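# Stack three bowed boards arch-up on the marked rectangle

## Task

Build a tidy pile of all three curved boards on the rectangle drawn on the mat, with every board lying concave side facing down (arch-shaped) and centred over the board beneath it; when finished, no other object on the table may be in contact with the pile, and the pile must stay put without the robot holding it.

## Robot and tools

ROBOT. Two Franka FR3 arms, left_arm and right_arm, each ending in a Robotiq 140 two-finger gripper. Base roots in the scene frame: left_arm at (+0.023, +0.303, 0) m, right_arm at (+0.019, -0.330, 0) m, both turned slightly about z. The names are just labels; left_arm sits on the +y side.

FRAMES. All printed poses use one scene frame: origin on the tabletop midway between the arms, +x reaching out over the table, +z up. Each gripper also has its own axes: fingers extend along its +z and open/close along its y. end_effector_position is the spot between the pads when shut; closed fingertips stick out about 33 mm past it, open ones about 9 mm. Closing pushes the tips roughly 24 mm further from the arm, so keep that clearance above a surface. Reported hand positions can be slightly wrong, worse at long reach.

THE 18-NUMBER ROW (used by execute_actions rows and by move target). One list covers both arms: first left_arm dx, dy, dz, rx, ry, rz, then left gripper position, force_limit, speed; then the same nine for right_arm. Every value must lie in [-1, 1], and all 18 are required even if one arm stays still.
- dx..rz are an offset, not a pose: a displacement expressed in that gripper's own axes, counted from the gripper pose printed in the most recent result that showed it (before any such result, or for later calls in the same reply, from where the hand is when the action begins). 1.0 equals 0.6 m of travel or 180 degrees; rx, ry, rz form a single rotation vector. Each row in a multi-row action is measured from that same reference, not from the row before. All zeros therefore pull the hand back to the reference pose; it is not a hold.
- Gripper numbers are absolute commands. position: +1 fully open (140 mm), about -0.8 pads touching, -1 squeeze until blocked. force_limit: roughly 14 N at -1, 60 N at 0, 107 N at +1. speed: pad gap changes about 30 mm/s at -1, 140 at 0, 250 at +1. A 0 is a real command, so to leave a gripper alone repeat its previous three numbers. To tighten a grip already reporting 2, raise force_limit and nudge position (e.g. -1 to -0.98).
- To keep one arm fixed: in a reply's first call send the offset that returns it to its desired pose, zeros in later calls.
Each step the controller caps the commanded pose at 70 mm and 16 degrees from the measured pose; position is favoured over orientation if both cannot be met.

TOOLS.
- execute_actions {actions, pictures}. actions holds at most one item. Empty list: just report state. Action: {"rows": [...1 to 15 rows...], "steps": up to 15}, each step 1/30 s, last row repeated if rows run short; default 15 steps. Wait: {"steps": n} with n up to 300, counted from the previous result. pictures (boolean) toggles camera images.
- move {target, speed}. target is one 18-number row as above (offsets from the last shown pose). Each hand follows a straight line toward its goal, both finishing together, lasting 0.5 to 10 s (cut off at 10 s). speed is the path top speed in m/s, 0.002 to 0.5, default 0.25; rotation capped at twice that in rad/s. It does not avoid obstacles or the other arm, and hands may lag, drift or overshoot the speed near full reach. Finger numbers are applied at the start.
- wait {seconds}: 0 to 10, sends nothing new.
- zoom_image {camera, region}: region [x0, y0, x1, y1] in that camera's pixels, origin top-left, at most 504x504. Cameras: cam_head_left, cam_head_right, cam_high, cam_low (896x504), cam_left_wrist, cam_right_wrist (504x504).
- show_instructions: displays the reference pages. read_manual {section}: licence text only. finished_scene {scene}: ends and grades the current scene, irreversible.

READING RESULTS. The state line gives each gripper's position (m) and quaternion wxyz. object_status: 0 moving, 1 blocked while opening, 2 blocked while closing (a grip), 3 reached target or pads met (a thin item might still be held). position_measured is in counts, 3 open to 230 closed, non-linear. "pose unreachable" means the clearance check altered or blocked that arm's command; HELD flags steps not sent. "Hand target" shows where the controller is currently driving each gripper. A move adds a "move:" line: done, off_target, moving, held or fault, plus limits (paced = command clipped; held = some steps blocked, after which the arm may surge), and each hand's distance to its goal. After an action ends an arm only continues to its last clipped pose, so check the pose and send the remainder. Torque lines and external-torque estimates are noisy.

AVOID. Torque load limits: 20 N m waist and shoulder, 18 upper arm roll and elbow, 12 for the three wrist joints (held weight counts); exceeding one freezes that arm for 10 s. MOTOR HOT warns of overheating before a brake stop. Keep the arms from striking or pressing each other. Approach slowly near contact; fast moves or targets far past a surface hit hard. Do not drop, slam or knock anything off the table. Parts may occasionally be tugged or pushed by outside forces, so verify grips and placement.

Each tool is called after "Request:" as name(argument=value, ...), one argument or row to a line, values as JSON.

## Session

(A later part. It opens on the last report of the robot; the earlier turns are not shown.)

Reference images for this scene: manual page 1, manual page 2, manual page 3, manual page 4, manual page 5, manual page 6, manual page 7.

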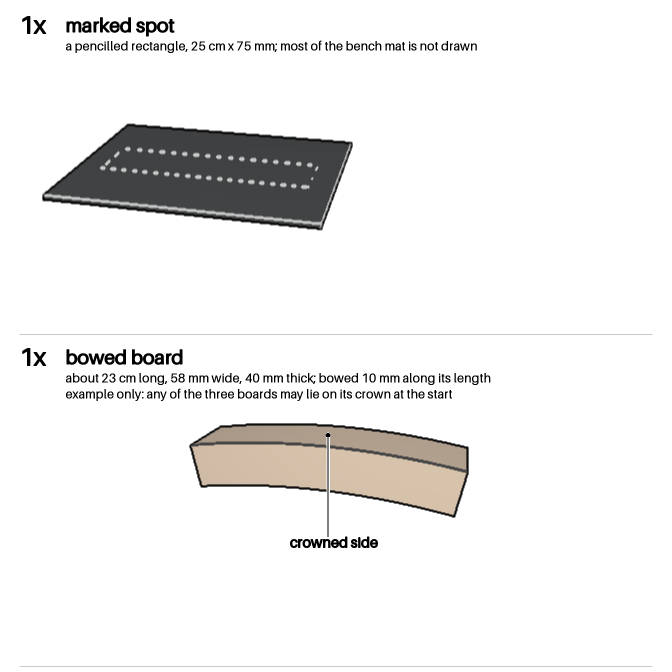

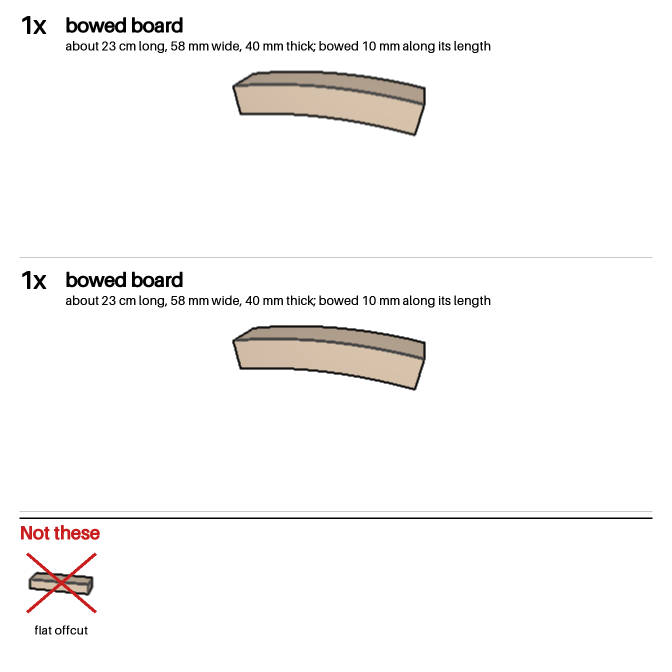

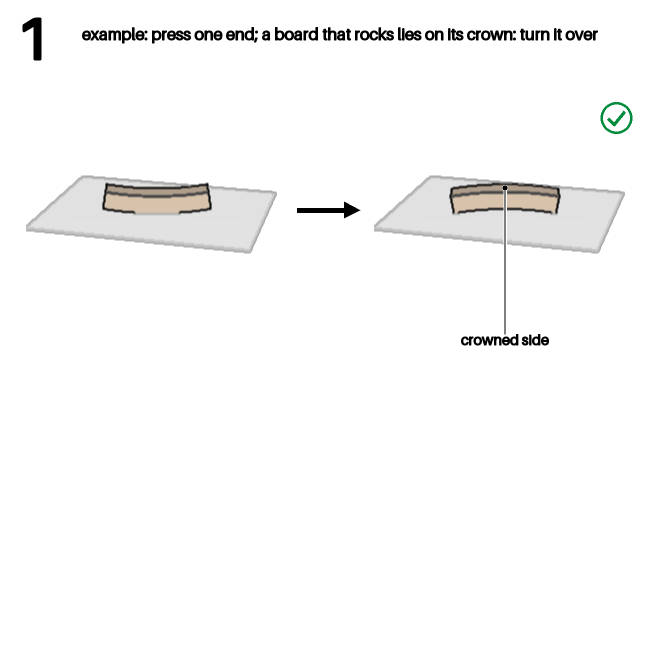

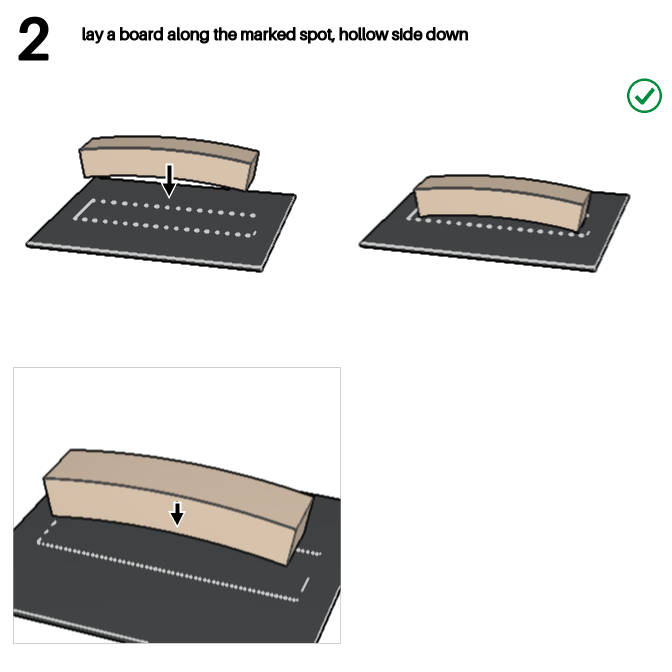

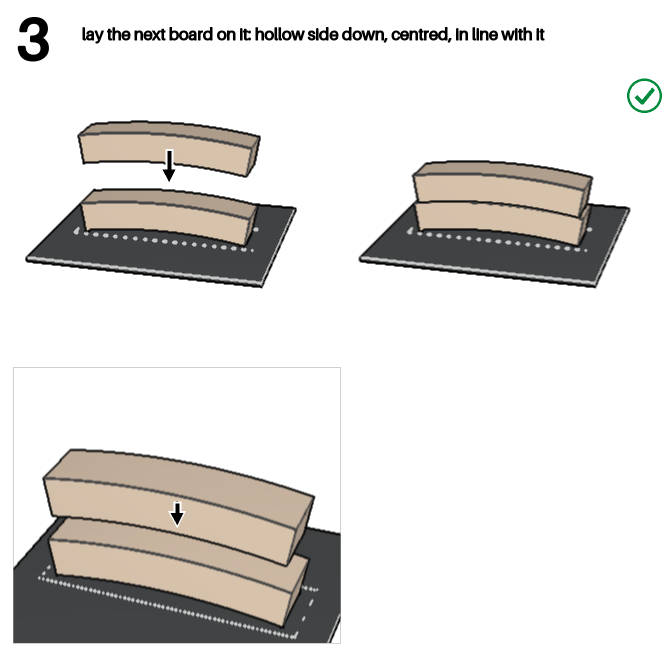

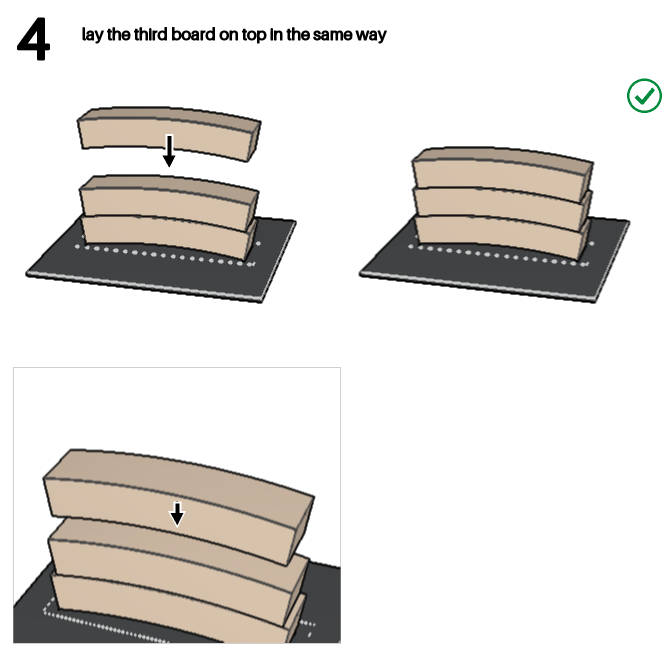

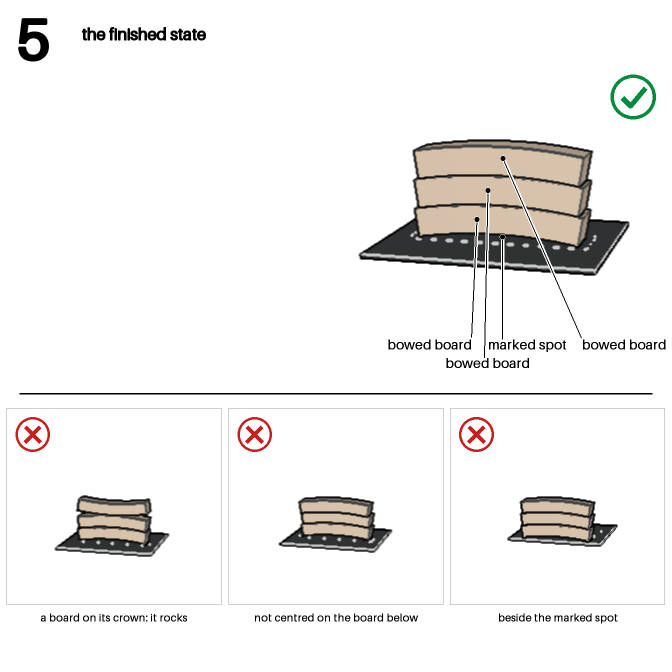

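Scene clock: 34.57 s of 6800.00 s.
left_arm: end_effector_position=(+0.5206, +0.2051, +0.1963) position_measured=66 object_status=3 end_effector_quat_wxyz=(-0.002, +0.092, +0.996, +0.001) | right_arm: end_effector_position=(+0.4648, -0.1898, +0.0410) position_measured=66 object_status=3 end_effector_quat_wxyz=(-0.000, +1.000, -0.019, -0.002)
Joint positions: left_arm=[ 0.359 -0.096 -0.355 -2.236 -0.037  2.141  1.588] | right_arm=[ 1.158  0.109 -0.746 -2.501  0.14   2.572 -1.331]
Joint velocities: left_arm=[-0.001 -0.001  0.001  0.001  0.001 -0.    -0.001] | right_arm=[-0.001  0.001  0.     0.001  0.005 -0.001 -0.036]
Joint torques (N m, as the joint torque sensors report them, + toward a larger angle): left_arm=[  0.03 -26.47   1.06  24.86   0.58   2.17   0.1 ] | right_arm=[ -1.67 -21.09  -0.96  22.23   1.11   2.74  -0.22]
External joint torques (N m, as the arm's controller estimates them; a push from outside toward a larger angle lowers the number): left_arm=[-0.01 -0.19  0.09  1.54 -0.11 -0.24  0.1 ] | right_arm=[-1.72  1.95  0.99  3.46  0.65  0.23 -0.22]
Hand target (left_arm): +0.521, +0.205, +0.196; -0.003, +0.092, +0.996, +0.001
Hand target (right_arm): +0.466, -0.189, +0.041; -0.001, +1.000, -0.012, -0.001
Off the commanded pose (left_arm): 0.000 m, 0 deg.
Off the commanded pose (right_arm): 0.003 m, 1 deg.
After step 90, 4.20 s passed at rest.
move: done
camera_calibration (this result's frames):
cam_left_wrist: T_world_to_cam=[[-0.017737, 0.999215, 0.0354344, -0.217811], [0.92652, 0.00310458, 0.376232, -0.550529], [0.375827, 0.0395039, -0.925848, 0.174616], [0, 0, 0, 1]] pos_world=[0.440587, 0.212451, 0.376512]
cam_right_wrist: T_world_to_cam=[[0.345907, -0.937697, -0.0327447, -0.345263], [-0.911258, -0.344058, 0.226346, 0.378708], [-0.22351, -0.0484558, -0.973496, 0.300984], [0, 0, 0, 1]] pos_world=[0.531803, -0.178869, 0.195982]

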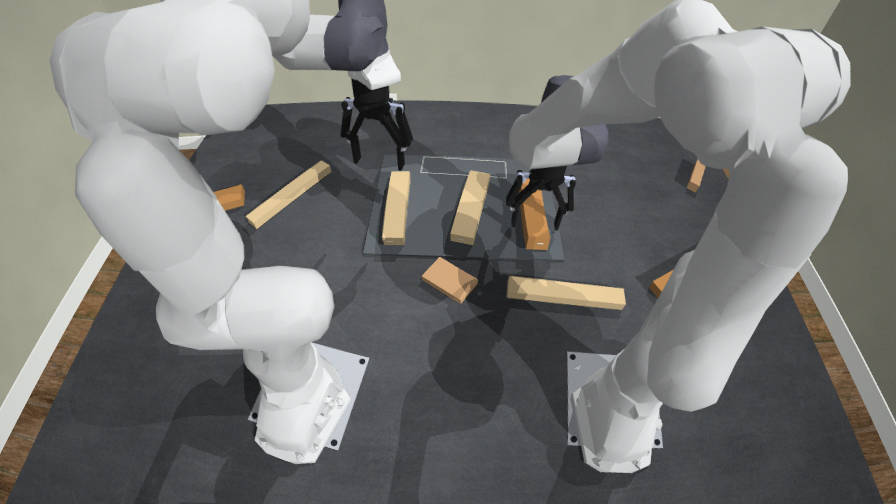

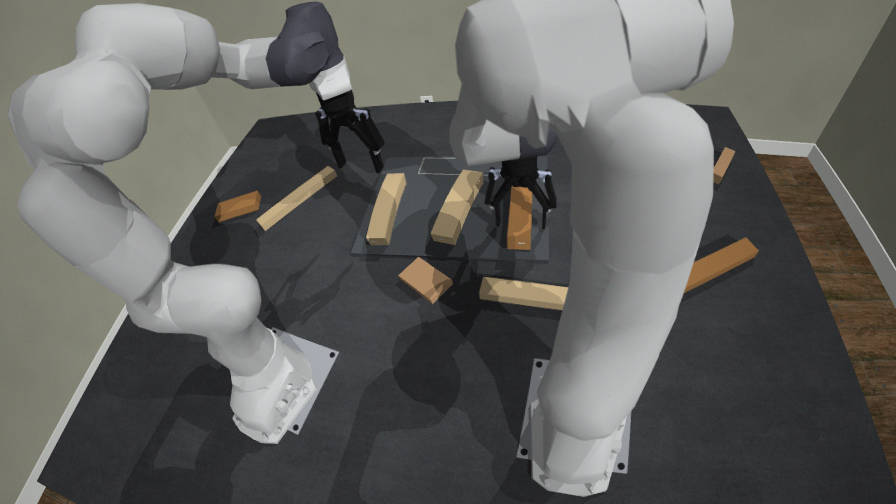

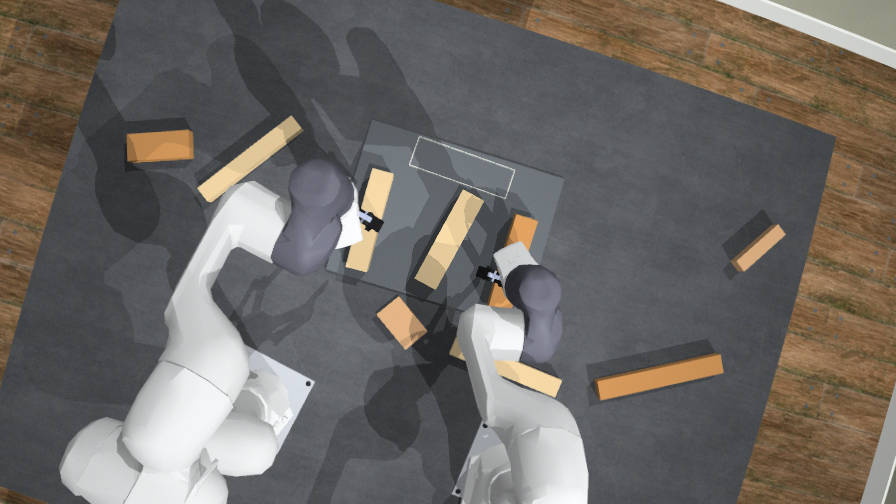

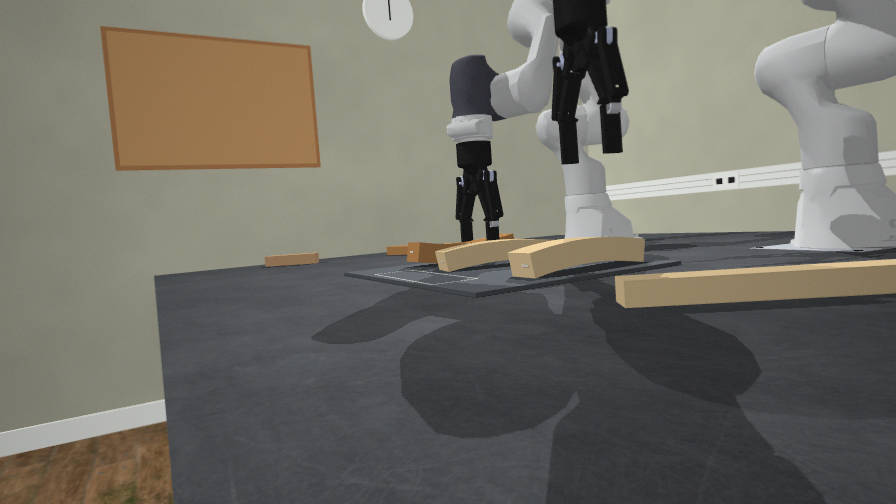

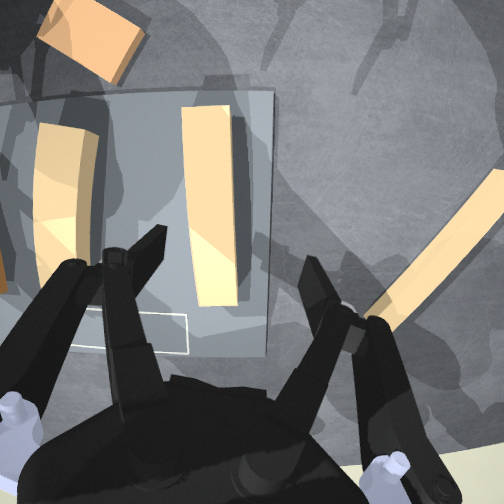

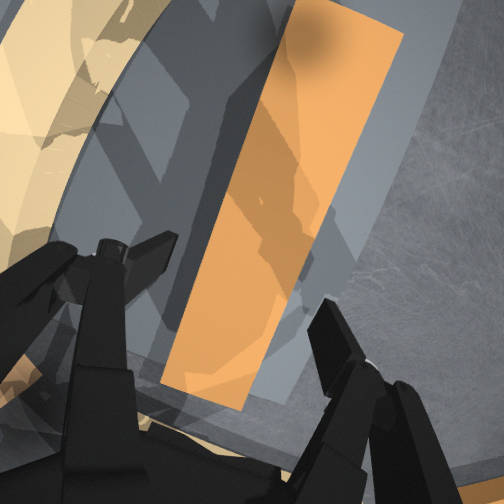

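Request:
execute_actions(
  actions=[
    {"rows":[[0,0,0,0,0,0,0.5,0.5,0,0,0,0,0,0,-0.005,-1,0.8,0]]},
  ],
  pictures=false,
)

Request:
move(
  target=[0,0,0,0,0,0,0.5,0.5,0,0,0.05,-0.2,0,0,0,-1,0.8,0],
  speed=0.2,
)

Request:
move(
  target=[-0.092,-0.361,0.145,0,0,0.005,0.5,0.5,0,0,0.17,-0.3,0.385,-0.385,0.375,-1,0.8,0],
  speed=0.35,
)

Scene clock: 44.60 s of 6800.00 s.
left_arm: end_effector_position=(+0.5206, +0.2051, +0.1963) position_measured=66 object_status=3 end_effector_quat_wxyz=(-0.002, +0.092, +0.996, +0.001) | right_arm: end_effector_position=(+0.4650, -0.1891, +0.0414) position_measured=153 object_status=0 end_effector_quat_wxyz=(-0.001, +1.000, -0.013, -0.002)
Joint positions: left_arm=[ 0.359 -0.096 -0.355 -2.236 -0.037  2.141  1.588] | right_arm=[ 1.159  0.108 -0.745 -2.5    0.141  2.572 -1.343]
Joint velocities: left_arm=[ 0.001 -0.001 -0.     0.     0.     0.002 -0.   ] | right_arm=[ 0.001  0.001 -0.001  0.    -0.002  0.    -0.001]
Joint torques (N m, as the joint torque sensors report them, + toward a larger angle): left_arm=[  0.13 -26.4    0.86  24.68   0.56   2.16   0.09] | right_arm=[ -0.53 -22.6   -2.46  20.11   0.25   2.33  -0.18]
External joint torques (N m, as the arm's controller estimates them; a push from outside toward a larger angle lowers the number): left_arm=[ 0.12 -0.01 -0.08  1.28 -0.13 -0.26  0.09] | right_arm=[-0.52  0.37 -0.48  1.36 -0.21 -0.19 -0.18]
Hand target (left_arm): +0.521, +0.205, +0.196; -0.002, +0.092, +0.996, +0.001
Hand target (right_arm): +0.465, -0.190, +0.041; -0.000, +1.000, -0.011, -0.002
Off the commanded pose (left_arm): 0.000 m, 0 deg.
Off the commanded pose (right_arm): 0.001 m, 0 deg.
Steps of this call (steps 1 to 90: nothing new was sent; then 6.53 s passed at rest; steps 91 to 105: all 15 steps of this action). Readings (end_effector_position | what the end effector reports):
91: left_arm (+0.5206, +0.2051, +0.1963) | right_arm (+0.4649, -0.1897, +0.0410) | left_arm position_measured=66 object_status=3 | right_arm position_measured=66 object_status=0
92: left_arm (+0.5206, +0.2051, +0.1963) | right_arm (+0.4649, -0.1897, +0.0410) | left_arm position_measured=66 object_status=3 | right_arm position_measured=72 object_status=0
94: left_arm (+0.5206, +0.2051, +0.1963) | right_arm (+0.4649, -0.1897, +0.0410) | left_arm position_measured=66 object_status=3 | right_arm position_measured=87 object_status=0
98: left_arm (+0.5206, +0.2051, +0.1963) | right_arm (+0.4649, -0.1897, +0.0410) | left_arm position_measured=66 object_status=3 | right_arm position_measured=117 object_status=0
105: the state above

Scene clock: 46.17 s of 6800.00 s.
left_arm: end_effector_position=(+0.5206, +0.2051, +0.1963) position_measured=66 object_status=3 end_effector_quat_wxyz=(-0.002, +0.092, +0.996, +0.001) | right_arm: end_effector_position=(+0.4636, -0.2178, +0.1595) position_measured=154 object_status=2 end_effector_quat_wxyz=(-0.000, +1.000, -0.006, -0.003)
Joint positions: left_arm=[ 0.359 -0.096 -0.355 -2.236 -0.037  2.141  1.588] | right_arm=[ 1.078 -0.244 -0.726 -2.438 -0.204  2.239 -1.158]
Joint velocities: left_arm=[ 0.001 -0.    -0.002  0.    -0.001 -0.001  0.   ] | right_arm=[-0.002 -0.001  0.005  0.001 -0.002 -0.012  0.026]
Joint torques (N m, as the joint torque sensors report them, + toward a larger angle): left_arm=[ -0.01 -26.71   0.93  24.81   0.59   2.18   0.09] | right_arm=[ -1.58 -18.33   5.92  25.77  -0.05   2.37   0.2 ]
External joint torques (N m, as the arm's controller estimates them; a push from outside toward a larger angle lowers the number): left_arm=[-0.02 -0.43  0.    1.52 -0.1  -0.22  0.09] | right_arm=[-1.73 -2.15  1.48  3.49 -0.72 -0.16  0.2 ]
Hand target (left_arm): +0.521, +0.205, +0.196; -0.002, +0.092, +0.996, +0.001
Hand target (right_arm): +0.465, -0.217, +0.162; -0.000, +1.000, -0.011, -0.000
Off the commanded pose (left_arm): 0.000 m, 0 deg.
Off the commanded pose (right_arm): 0.003 m, 1 deg.
move: done
camera_calibration (this result's frames):
cam_left_wrist: T_world_to_cam=[[-0.017737, 0.999215, 0.0354344, -0.217811], [0.92652, 0.00310461, 0.376232, -0.550529], [0.375827, 0.0395039, -0.925848, 0.174616], [0, 0, 0, 1]] pos_world=[0.440587, 0.212451, 0.376512]
cam_right_wrist: T_world_to_cam=[[0.369592, -0.928606, -0.0330516, -0.376181], [-0.902078, -0.36711, 0.226903, 0.331811], [-0.222837, -0.0540464, -0.973356, 0.413145], [0, 0, 0, 1]] pos_world=[0.530417, -0.205183, 0.314415]

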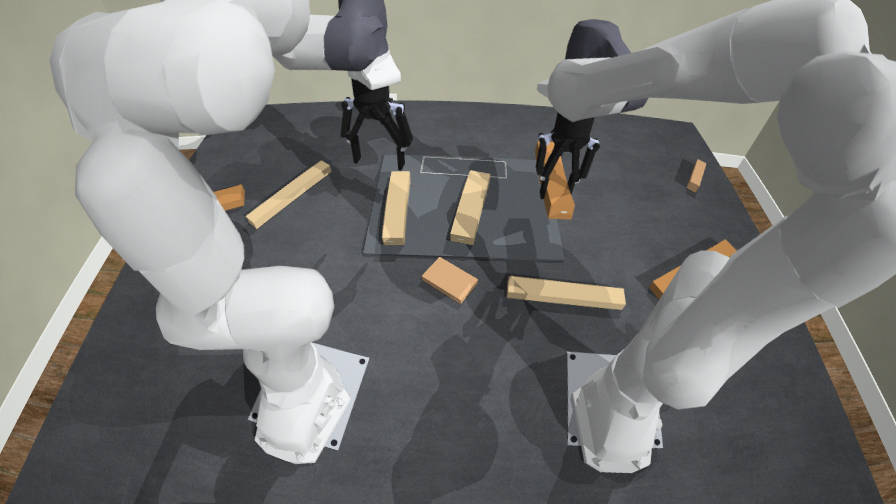

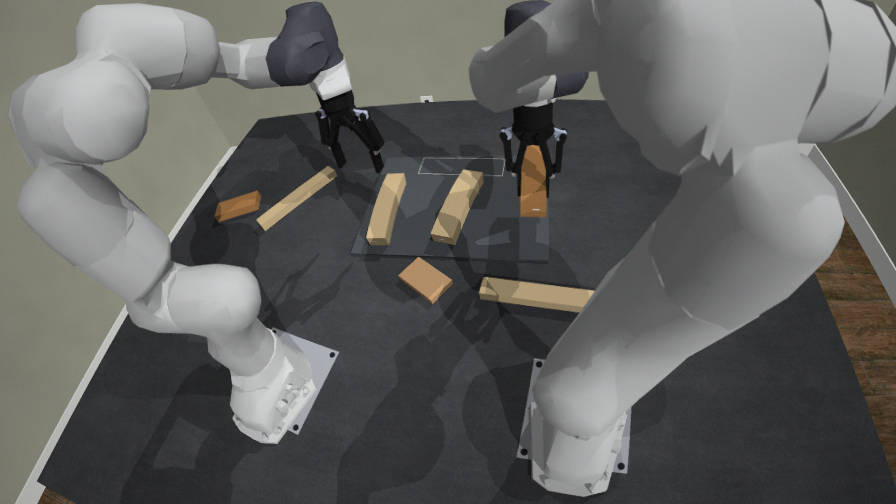

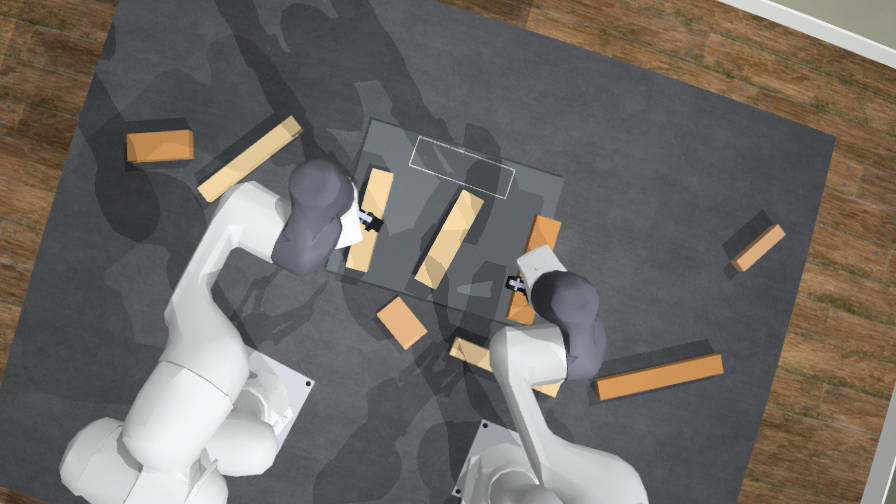

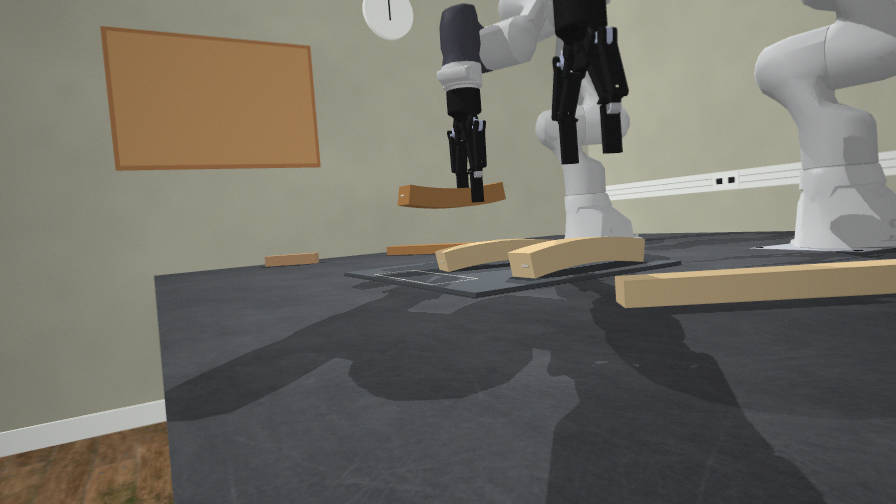

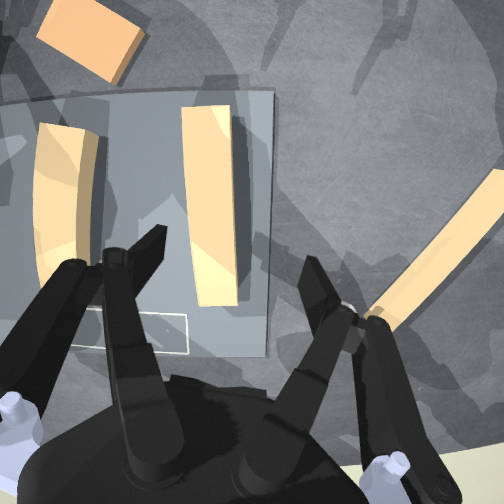

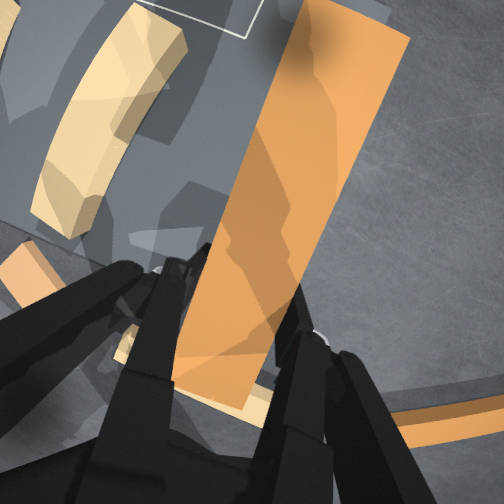

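Scene clock: 50.03 s of 6800.00 s.
left_arm: end_effector_position=(+0.5327, -0.0153, +0.1072) position_measured=66 object_status=3 end_effector_quat_wxyz=(-0.006, +0.103, +0.995, +0.002) | right_arm: end_effector_position=(+0.4663, -0.3207, +0.3366) position_measured=154 object_status=2 end_effector_quat_wxyz=(+0.512, -0.503, +0.495, +0.490)
Joint positions: left_arm=[ 0.06   0.325 -0.451 -1.975  0.178  2.249  1.099] | right_arm=[ 0.288  0.454 -0.965 -2.048  1.247  0.842 -1.037]
Joint velocities: left_arm=[ 0.001 -0.    -0.001  0.001  0.001  0.001 -0.012] | right_arm=[-0.001 -0.001  0.001 -0.002 -0.001 -0.     0.033]
Joint torques (N m, as the joint torque sensors report them, + toward a larger angle): left_arm=[ -1.04 -36.96  -3.27  24.39   1.04   2.54  -0.24] | right_arm=[ -0.08 -32.41 -10.32  18.65   3.55  -3.35   0.2 ]
External joint torques (N m, as the arm's controller estimates them; a push from outside toward a larger angle lowers the number): left_arm=[-0.97  0.82  1.04  2.17  0.43  0.13 -0.24] | right_arm=[-0.05 -1.78 -0.72  0.57  1.24 -1.28  0.23]
Hand target (left_arm): +0.534, -0.016, +0.107; -0.004, +0.099, +0.995, +0.002
Hand target (right_arm): +0.466, -0.320, +0.342; +0.513, -0.499, +0.494, +0.494
Off the commanded pose (left_arm): 0.003 m, 1 deg.
Off the commanded pose (right_arm): 0.004 m, 2 deg.
move: off_target (right_arm)
camera_calibration (this result's frames):
cam_left_wrist: T_world_to_cam=[[0.00389119, 0.999256, 0.0383616, -0.00597804], [0.928663, -0.0178397, 0.370495, -0.528435], [0.370904, 0.0341833, -0.928042, 0.0990165], [0, 0, 0, 1]] pos_world=[0.454036, -0.00683822, 0.287904]
cam_right_wrist: T_world_to_cam=[[-0.911657, 0.0461166, -0.408357, 0.569414], [-0.407993, -0.220611, 0.88593, -0.148958], [-0.049232, 0.974271, 0.219937, 0.427712], [0, 0, 0, 1]] pos_world=[0.479393, -0.475829, 0.270421]

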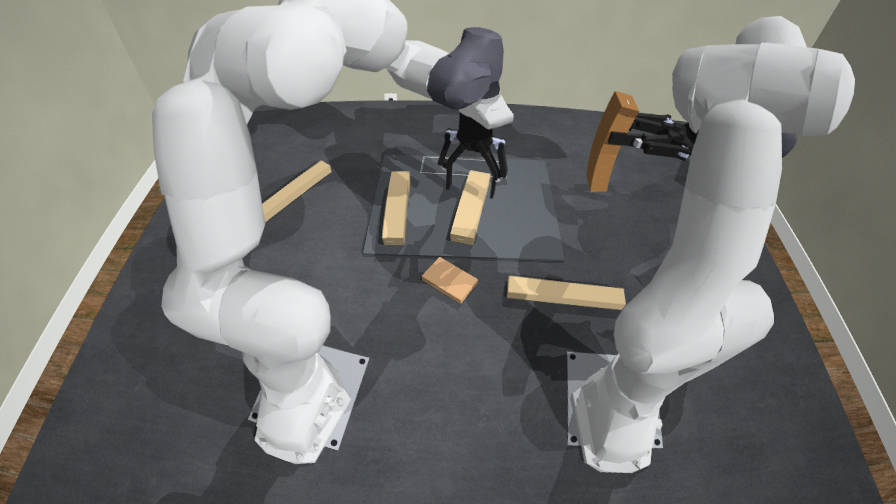

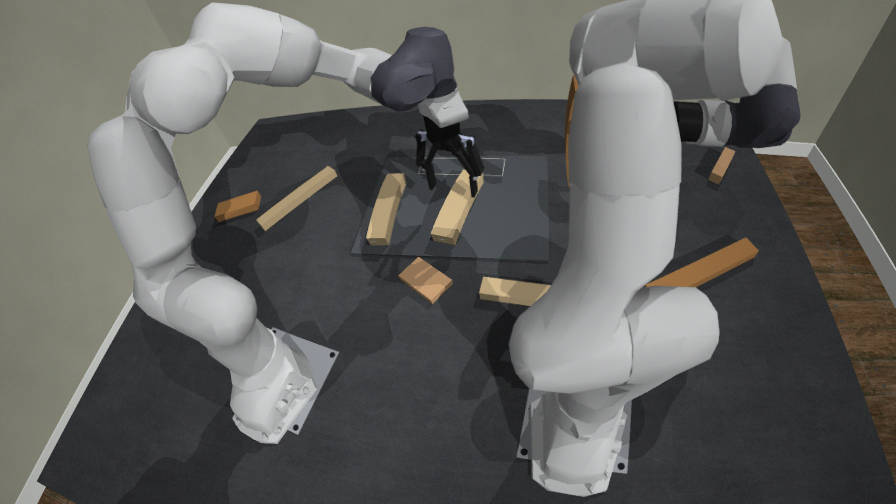

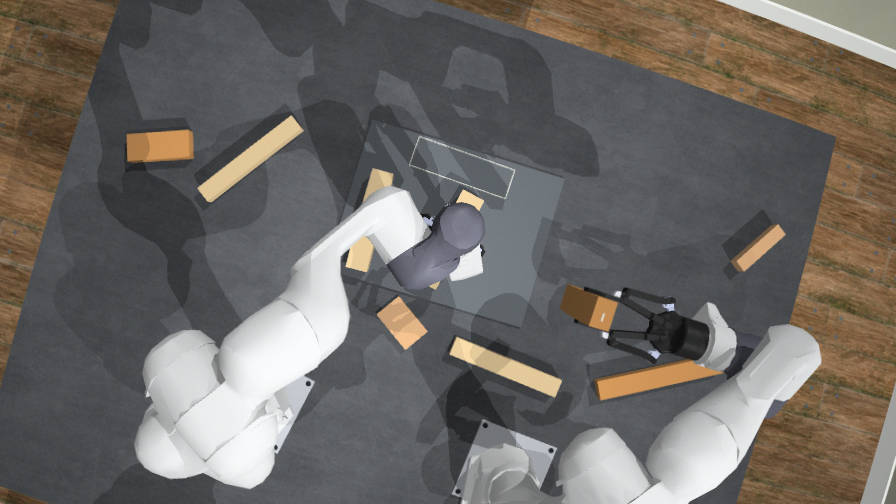

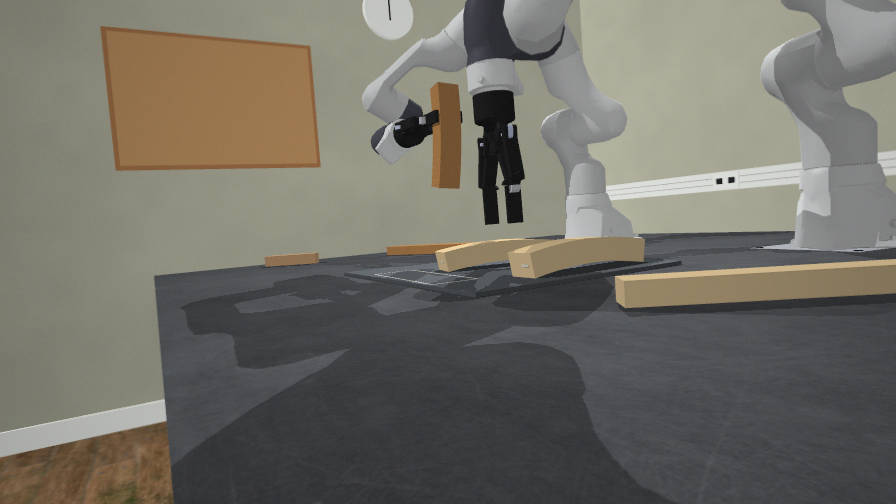

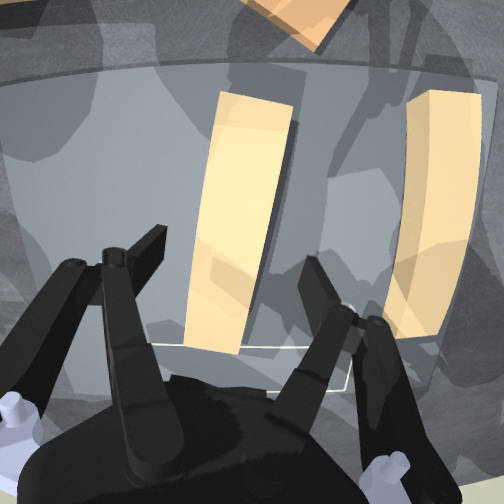

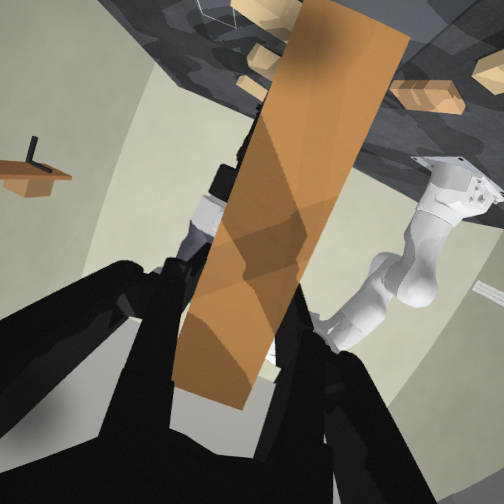

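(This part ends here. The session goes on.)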